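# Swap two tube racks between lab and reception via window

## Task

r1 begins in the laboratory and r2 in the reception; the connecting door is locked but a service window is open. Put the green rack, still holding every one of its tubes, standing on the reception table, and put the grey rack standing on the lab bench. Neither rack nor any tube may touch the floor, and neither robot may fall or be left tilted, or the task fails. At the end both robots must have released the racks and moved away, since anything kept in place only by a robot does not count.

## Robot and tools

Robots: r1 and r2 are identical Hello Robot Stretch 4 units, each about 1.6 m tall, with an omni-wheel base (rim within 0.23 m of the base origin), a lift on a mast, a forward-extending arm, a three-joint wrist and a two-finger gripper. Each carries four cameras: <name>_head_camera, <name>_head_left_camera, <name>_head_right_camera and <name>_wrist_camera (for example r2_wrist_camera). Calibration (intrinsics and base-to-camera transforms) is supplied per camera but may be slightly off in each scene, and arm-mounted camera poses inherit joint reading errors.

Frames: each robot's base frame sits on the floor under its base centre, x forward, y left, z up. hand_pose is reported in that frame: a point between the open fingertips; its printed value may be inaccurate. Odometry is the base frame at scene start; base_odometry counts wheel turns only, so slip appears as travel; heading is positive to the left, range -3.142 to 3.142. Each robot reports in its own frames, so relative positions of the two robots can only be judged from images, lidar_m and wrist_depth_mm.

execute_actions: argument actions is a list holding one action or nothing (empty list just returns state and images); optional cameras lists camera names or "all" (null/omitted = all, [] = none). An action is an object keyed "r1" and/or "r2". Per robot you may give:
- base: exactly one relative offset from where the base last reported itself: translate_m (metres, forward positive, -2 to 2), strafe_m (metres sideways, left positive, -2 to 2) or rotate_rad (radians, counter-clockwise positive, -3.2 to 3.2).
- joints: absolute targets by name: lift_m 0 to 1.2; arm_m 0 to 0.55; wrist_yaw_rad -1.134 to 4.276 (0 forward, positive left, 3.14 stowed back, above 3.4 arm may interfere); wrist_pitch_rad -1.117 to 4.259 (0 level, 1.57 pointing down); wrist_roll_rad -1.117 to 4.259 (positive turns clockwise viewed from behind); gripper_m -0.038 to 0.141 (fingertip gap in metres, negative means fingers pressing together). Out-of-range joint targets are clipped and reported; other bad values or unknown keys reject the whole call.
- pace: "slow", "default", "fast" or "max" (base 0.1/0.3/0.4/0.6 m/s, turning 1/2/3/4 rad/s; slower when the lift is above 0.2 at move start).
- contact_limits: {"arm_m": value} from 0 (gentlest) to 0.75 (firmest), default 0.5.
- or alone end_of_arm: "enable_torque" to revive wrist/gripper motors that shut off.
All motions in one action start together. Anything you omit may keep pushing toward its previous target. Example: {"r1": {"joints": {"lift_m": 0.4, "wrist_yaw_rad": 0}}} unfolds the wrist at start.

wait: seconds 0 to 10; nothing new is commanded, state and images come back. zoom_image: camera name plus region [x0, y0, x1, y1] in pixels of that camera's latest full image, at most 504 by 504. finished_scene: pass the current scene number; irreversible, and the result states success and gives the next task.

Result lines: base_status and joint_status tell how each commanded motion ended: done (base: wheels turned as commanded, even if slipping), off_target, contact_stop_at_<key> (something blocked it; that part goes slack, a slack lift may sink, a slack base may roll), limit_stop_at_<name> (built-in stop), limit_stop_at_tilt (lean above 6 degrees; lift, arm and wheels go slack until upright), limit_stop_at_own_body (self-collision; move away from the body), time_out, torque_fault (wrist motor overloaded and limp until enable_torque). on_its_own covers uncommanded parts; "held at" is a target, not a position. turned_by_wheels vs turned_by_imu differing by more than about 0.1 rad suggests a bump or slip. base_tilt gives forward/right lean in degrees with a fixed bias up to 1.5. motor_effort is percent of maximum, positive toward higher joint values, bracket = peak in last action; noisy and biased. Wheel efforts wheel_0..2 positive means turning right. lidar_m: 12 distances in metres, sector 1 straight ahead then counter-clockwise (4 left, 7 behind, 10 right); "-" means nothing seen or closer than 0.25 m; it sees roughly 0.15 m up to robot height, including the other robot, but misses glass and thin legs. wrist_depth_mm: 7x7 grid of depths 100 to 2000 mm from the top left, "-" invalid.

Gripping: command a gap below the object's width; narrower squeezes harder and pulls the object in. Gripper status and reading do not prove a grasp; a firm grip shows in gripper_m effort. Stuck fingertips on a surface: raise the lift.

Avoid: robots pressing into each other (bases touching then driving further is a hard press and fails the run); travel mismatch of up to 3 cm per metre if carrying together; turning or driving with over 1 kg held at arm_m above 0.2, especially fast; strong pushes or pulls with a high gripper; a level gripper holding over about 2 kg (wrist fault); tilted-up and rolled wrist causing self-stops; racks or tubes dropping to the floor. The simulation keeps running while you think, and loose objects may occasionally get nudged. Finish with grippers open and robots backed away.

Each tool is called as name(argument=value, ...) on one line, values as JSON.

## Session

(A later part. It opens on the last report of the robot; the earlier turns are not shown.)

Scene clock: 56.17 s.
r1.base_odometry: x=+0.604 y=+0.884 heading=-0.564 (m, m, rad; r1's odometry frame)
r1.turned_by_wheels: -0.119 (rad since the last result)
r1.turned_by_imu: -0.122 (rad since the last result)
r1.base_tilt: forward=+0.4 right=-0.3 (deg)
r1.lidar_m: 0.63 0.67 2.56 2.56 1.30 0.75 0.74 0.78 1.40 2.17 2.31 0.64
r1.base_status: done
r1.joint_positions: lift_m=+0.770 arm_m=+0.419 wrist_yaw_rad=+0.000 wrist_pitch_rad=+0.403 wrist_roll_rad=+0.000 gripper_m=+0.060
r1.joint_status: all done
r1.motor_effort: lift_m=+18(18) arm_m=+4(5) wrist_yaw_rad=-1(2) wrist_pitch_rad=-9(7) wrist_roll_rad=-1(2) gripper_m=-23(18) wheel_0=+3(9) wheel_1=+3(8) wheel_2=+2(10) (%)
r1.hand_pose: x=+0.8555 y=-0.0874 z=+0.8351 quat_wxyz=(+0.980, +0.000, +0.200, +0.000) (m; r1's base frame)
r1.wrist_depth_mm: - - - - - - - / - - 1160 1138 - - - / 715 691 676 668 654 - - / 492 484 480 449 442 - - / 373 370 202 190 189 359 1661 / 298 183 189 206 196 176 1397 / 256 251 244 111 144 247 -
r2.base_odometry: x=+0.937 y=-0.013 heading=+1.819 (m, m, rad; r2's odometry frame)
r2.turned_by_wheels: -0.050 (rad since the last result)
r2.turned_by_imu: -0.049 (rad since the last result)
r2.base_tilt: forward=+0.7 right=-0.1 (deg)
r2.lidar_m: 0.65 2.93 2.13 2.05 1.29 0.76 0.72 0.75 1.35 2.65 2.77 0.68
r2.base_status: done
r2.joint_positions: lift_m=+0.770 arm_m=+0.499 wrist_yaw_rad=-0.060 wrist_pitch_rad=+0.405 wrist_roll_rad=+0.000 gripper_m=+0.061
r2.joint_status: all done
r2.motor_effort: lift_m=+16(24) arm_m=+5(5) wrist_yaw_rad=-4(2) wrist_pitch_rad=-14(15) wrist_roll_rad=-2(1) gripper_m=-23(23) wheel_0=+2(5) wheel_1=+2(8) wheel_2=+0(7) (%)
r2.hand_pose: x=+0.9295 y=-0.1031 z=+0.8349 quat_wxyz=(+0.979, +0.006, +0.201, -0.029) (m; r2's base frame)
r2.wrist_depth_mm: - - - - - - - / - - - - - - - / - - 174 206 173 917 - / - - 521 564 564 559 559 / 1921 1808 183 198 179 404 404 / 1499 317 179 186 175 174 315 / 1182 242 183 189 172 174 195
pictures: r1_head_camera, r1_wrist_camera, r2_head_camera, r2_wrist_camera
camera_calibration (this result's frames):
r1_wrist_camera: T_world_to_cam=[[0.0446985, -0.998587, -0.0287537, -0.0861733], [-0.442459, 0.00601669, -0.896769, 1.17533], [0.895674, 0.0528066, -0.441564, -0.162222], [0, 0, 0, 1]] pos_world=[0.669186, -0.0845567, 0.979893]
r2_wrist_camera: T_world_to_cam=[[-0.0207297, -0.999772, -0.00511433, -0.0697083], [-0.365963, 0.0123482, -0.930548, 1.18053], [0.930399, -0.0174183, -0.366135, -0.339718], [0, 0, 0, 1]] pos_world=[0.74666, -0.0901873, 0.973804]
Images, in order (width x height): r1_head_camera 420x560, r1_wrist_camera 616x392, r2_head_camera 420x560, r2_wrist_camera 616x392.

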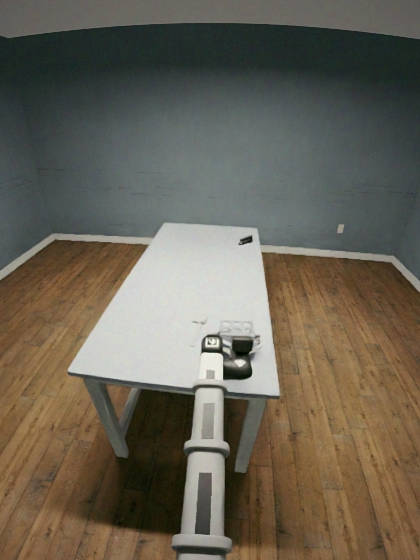

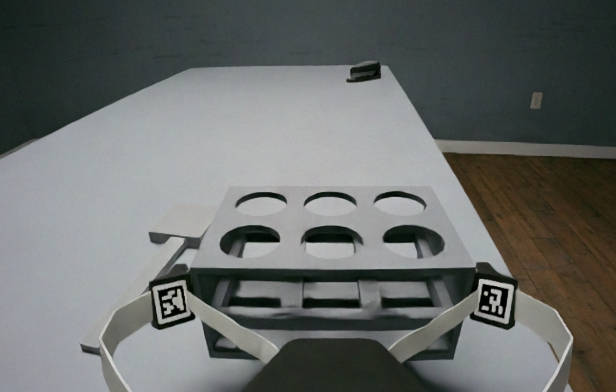

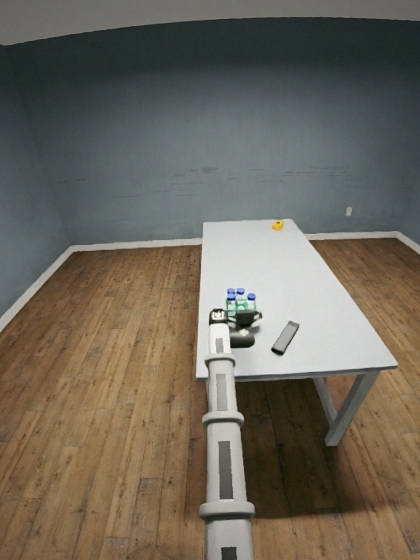

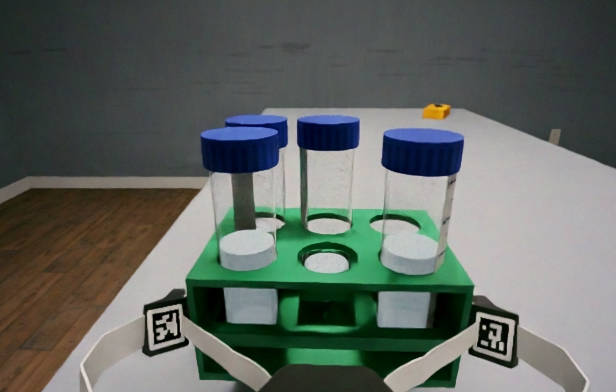

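execute_actions(actions=[{"r1":{"base":{"strafe_m":0.02},"joints":{"arm_m":0.375,"lift_m":0.729}},"r2":{"base":{"strafe_m":-0.02},"joints":{"lift_m":0.724}}}], cameras=[])

execute_actions(actions=[{"r1":{"joints":{"gripper_m":0.141}},"r2":{"joints":{"gripper_m":0.141}}}], cameras=["r1_wrist_camera","r2_wrist_camera"])

execute_actions(actions=[{"r1":{"base":{"translate_m":-0.15},"joints":{"arm_m":0,"lift_m":0.76},"pace":"fast"},"r2":{"base":{"translate_m":-0.15},"joints":{"arm_m":0,"lift_m":0.76},"pace":"fast"}}], cameras=["r1_wrist_camera","r2_wrist_camera","r1_head_camera","r2_head_camera"])

Scene clock: 57.50 s.
r1.base_odometry: x=+0.615 y=+0.901 heading=-0.564 (m, m, rad; r1's odometry frame)
r1.turned_by_wheels: +0.000 (rad since the last result)
r1.turned_by_imu: +0.000 (rad since the last result)
r1.base_tilt: forward=+0.3 right=-0.3 (deg)
r1.lidar_m: 0.64 0.69 2.59 2.52 1.32 0.74 0.73 0.78 1.39 2.19 2.33 0.69
r1.base_status: done
r1.joint_positions: lift_m=+0.729 arm_m=+0.376 wrist_yaw_rad=+0.000 wrist_pitch_rad=+0.404 wrist_roll_rad=+0.000 gripper_m=+0.060
r1.joint_status: all done
r1.motor_effort: lift_m=+18(16) arm_m=-4(4) wrist_yaw_rad=+0(1) wrist_pitch_rad=-9(9) wrist_roll_rad=-2(1) gripper_m=-21(19) wheel_0=-1(11) wheel_1=+4(10) wheel_2=+1(1) (%)
r1.hand_pose: x=+0.8120 y=-0.0874 z=+0.7941 quat_wxyz=(+0.980, +0.000, +0.200, +0.000) (m; r1's base frame)
r1.wrist_depth_mm: - - - - - - - / - 1138 946 904 904 - - / 580 559 544 535 530 - - / 394 392 368 362 359 377 - / 300 300 201 190 189 277 878 / 242 183 189 206 196 176 241 / 207 203 197 111 144 200 -
r2.base_odometry: x=+0.957 y=-0.008 heading=+1.819 (m, m, rad; r2's odometry frame)
r2.turned_by_wheels: +0.000 (rad since the last result)
r2.turned_by_imu: +0.000 (rad since the last result)
r2.base_tilt: forward=+0.7 right=+0.0 (deg)
r2.lidar_m: 0.64 2.99 2.15 2.07 1.32 0.75 0.73 0.76 1.34 2.63 2.74 0.67
r2.base_status: done
r2.joint_positions: lift_m=+0.724 arm_m=+0.499 wrist_yaw_rad=-0.060 wrist_pitch_rad=+0.405 wrist_roll_rad=+0.000 gripper_m=+0.061
r2.joint_status: all done
r2.motor_effort: lift_m=+16(16) arm_m=+5(5) wrist_yaw_rad=-1(1) wrist_pitch_rad=-16(15) wrist_roll_rad=-2(2) gripper_m=-25(23) wheel_0=+0(7) wheel_1=+0(9) wheel_2=+0(1) (%)
r2.hand_pose: x=+0.9294 y=-0.1032 z=+0.7889 quat_wxyz=(+0.979, +0.006, +0.201, -0.029) (m; r2's base frame)
r2.wrist_depth_mm: - - - - - - - / - - - - - - - / - - 174 206 173 715 715 / - - 404 439 436 436 436 / 1808 315 186 198 179 315 314 / 244 236 179 186 176 174 244 / 200 187 183 189 171 174 168
pictures: none
No camera images: the call's "cameras" was empty. Leave "cameras" out to get every camera's image.

Scene clock: 59.33 s.
r1.base_odometry: x=+0.615 y=+0.901 heading=-0.564 (m, m, rad; r1's odometry frame)
r1.turned_by_wheels: +0.000 (rad since the last result)
r1.turned_by_imu: +0.000 (rad since the last result)
r1.base_tilt: forward=+0.4 right=-0.2 (deg)
r1.lidar_m: 0.64 0.68 2.58 2.54 1.31 0.75 0.75 0.78 1.39 2.20 2.34 0.64
r1.base_status: not commanded
r1.joint_positions: lift_m=+0.729 arm_m=+0.376 wrist_yaw_rad=+0.000 wrist_pitch_rad=+0.402 wrist_roll_rad=+0.000 gripper_m=+0.141
r1.joint_status: all done
r1.motor_effort: lift_m=+18(19) arm_m=-4(4) wrist_yaw_rad=+0(1) wrist_pitch_rad=-3(8) wrist_roll_rad=-2(1) gripper_m=-4(24) wheel_0=-1(1) wheel_1=+3(4) wheel_2=+0(0) (%)
r1.hand_pose: x=+0.8122 y=-0.0874 z=+0.7945 quat_wxyz=(+0.980, +0.000, +0.200, +0.000) (m; r1's base frame)
r1.wrist_depth_mm: - - - - - - - / - 1160 960 917 904 - - / 585 569 554 539 539 - - / 397 394 368 268 264 379 - / 303 303 220 220 211 277 878 / 242 235 212 211 208 206 236 / 208 204 211 111 202 200 -
r2.base_odometry: x=+0.957 y=-0.008 heading=+1.819 (m, m, rad; r2's odometry frame)
r2.turned_by_wheels: +0.000 (rad since the last result)
r2.turned_by_imu: +0.000 (rad since the last result)
r2.base_tilt: forward=+0.4 right=+0.1 (deg)
r2.lidar_m: 0.63 2.98 2.15 2.08 1.33 0.75 0.71 0.75 1.35 2.61 2.75 0.67
r2.base_status: not commanded
r2.joint_positions: lift_m=+0.724 arm_m=+0.499 wrist_yaw_rad=-0.060 wrist_pitch_rad=+0.402 wrist_roll_rad=+0.000 gripper_m=+0.141
r2.joint_status: all done
r2.motor_effort: lift_m=+16(16) arm_m=+6(5) wrist_yaw_rad=-2(4) wrist_pitch_rad=-6(16) wrist_roll_rad=-1(2) gripper_m=+1(22) wheel_0=+0(0) wheel_1=+0(1) wheel_2=+0(0) (%)
r2.hand_pose: x=+0.9298 y=-0.1032 z=+0.7897 quat_wxyz=(+0.979, +0.006, +0.200, -0.029) (m; r2's base frame)
r2.wrist_depth_mm: - - - - - - - / - - - - - - - / - - 842 212 647 741 741 / - - 413 389 415 442 445 / 1808 320 211 213 191 319 319 / 250 239 195 204 196 198 248 / 203 197 204 181 197 196 204
pictures: r1_wrist_camera, r2_wrist_camera
camera_calibration (this result's frames):
r1_wrist_camera: T_world_to_cam=[[0.0445778, -0.998594, -0.0286982, -0.085395], [-0.441339, 0.00608609, -0.89732, 1.11927], [0.896233, 0.0526662, -0.440447, -0.142744], [0, 0, 0, 1]] pos_world=[0.625714, -0.0845691, 0.939018]
r2_wrist_camera: T_world_to_cam=[[-0.0209044, -0.999769, -0.00497076, -0.0699559], [-0.363265, 0.0122275, -0.931606, 1.13688], [0.931451, -0.017669, -0.363437, -0.359707], [0, 0, 0, 1]] pos_world=[0.746575, -0.0901965, 0.928042]
Images, in order (width x height): r1_wrist_camera 616x392, r2_wrist_camera 616x392.

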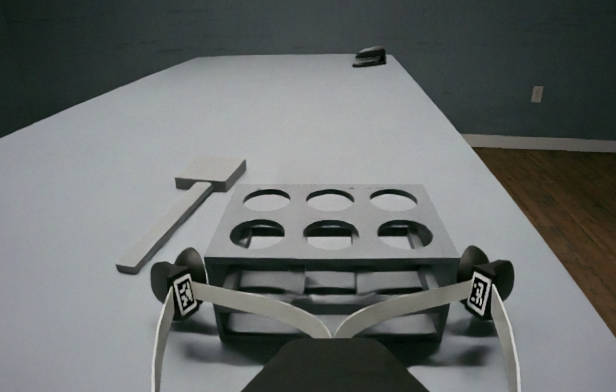

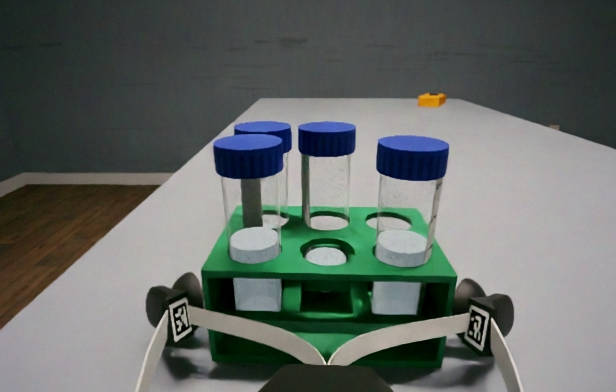

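Scene clock: 61.43 s.
r1.base_odometry: x=+0.488 y=+0.981 heading=-0.564 (m, m, rad; r1's odometry frame)
r1.turned_by_wheels: -0.001 (rad since the last result)
r1.turned_by_imu: +0.000 (rad since the last result)
r1.base_tilt: forward=+0.3 right=-0.2 (deg)
r1.lidar_m: 0.78 0.84 2.59 2.55 1.08 0.61 0.56 0.61 1.24 2.17 2.36 0.81
r1.base_status: done
r1.joint_positions: lift_m=+0.760 arm_m=+0.001 wrist_yaw_rad=+0.000 wrist_pitch_rad=+0.402 wrist_roll_rad=+0.000 gripper_m=+0.141
r1.joint_status: all done
r1.motor_effort: lift_m=+22(24) arm_m=-4(6) wrist_yaw_rad=+0(1) wrist_pitch_rad=-5(5) wrist_roll_rad=-2(1) gripper_m=+2(2) wheel_0=-4(10) wheel_1=-4(10) wheel_2=+0(14) (%)
r1.hand_pose: x=+0.4371 y=-0.0875 z=+0.8251 quat_wxyz=(+0.980, +0.000, +0.200, +0.000) (m; r1's base frame)
r1.wrist_depth_mm: - - - - - - - / - - 1160 1098 - - - / 699 676 654 647 640 - - / 723 - 1983 654 647 - - / 1576 1708 1661 1756 1537 1708 1618 / 1336 1042 1308 1397 741 1255 1336 / 1182 960 1205 111 1160 1138 1138
r2.base_odometry: x=+0.993 y=-0.154 heading=+1.819 (m, m, rad; r2's odometry frame)
r2.turned_by_wheels: +0.000 (rad since the last result)
r2.turned_by_imu: +0.000 (rad since the last result)
r2.base_tilt: forward=+0.5 right=+0.0 (deg)
r2.lidar_m: 0.78 2.99 2.15 2.08 1.16 0.59 0.58 0.60 1.15 2.62 2.71 0.81
r2.base_status: done
r2.joint_positions: lift_m=+0.760 arm_m=+0.001 wrist_yaw_rad=-0.060 wrist_pitch_rad=+0.402 wrist_roll_rad=+0.000 gripper_m=+0.141
r2.joint_status: all done
r2.motor_effort: lift_m=+24(26) arm_m=-5(5) wrist_yaw_rad=+0(4) wrist_pitch_rad=-8(7) wrist_roll_rad=-2(2) gripper_m=+0(1) wheel_0=-1(8) wheel_1=-3(9) wheel_2=+0(13) (%)
r2.hand_pose: x=+0.4320 y=-0.1032 z=+0.8249 quat_wxyz=(+0.979, +0.006, +0.200, -0.030) (m; r2's base frame)
r2.wrist_depth_mm: - - - - - - - / - - - - - - - / - - - 820 917 904 - / - - 654 640 640 640 640 / 1983 1921 1708 1921 1808 1921 691 / 1464 1430 217 1499 1537 202 750 / 1229 1182 1160 668 1182 1098 1118
pictures: r1_head_camera, r1_wrist_camera, r2_head_camera, r2_wrist_camera
camera_calibration (this result's frames):
r1_wrist_camera: T_world_to_cam=[[0.0443321, -0.998604, -0.0287027, -0.0677498], [-0.441425, 0.00619359, -0.897277, 0.981271], [0.896202, 0.0524482, -0.440534, 0.206976], [0, 0, 0, 1]] pos_world=[0.250668, -0.0845883, 0.969707]
r2_wrist_camera: T_world_to_cam=[[-0.0211591, -0.999764, -0.00498373, -0.0801291], [-0.363569, 0.012338, -0.931486, 0.988908], [0.931327, -0.0178975, -0.363744, 0.11705], [0, 0, 0, 1]] pos_world=[0.248829, -0.0902164, 0.963331]
Images, in order (width x height): r1_head_camera 420x560, r1_wrist_camera 616x392, r2_head_camera 420x560, r2_wrist_camera 616x392.

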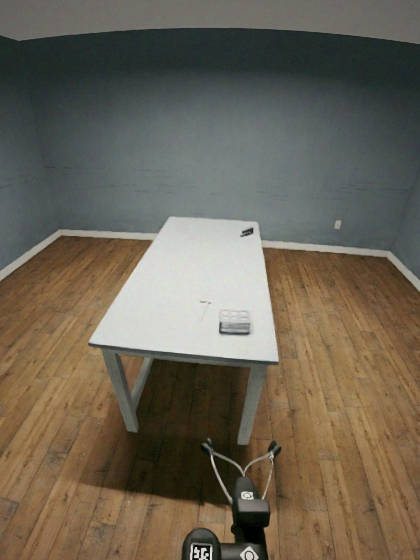

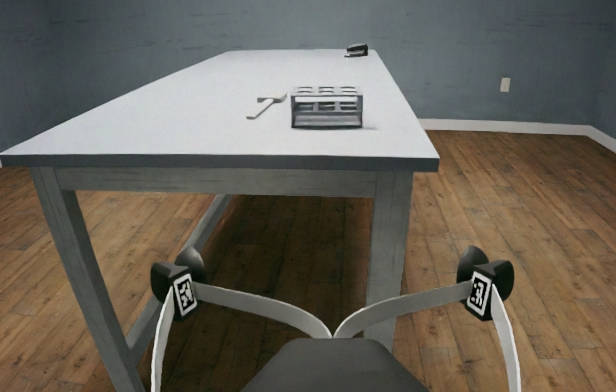

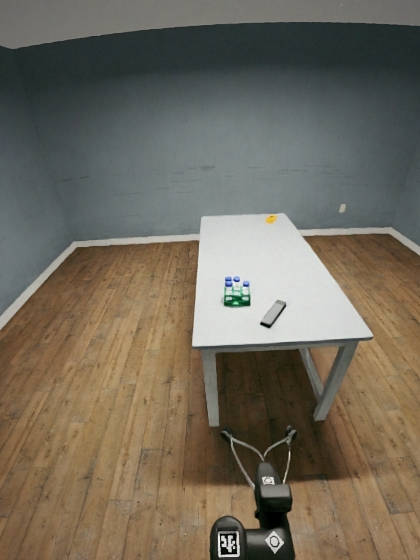

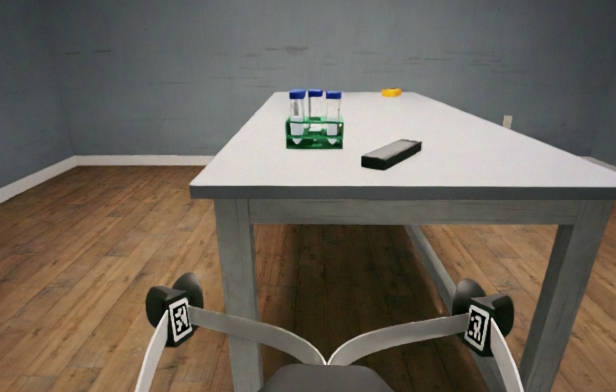

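finished_scene(scene=1)

The scene is finished: the task was done.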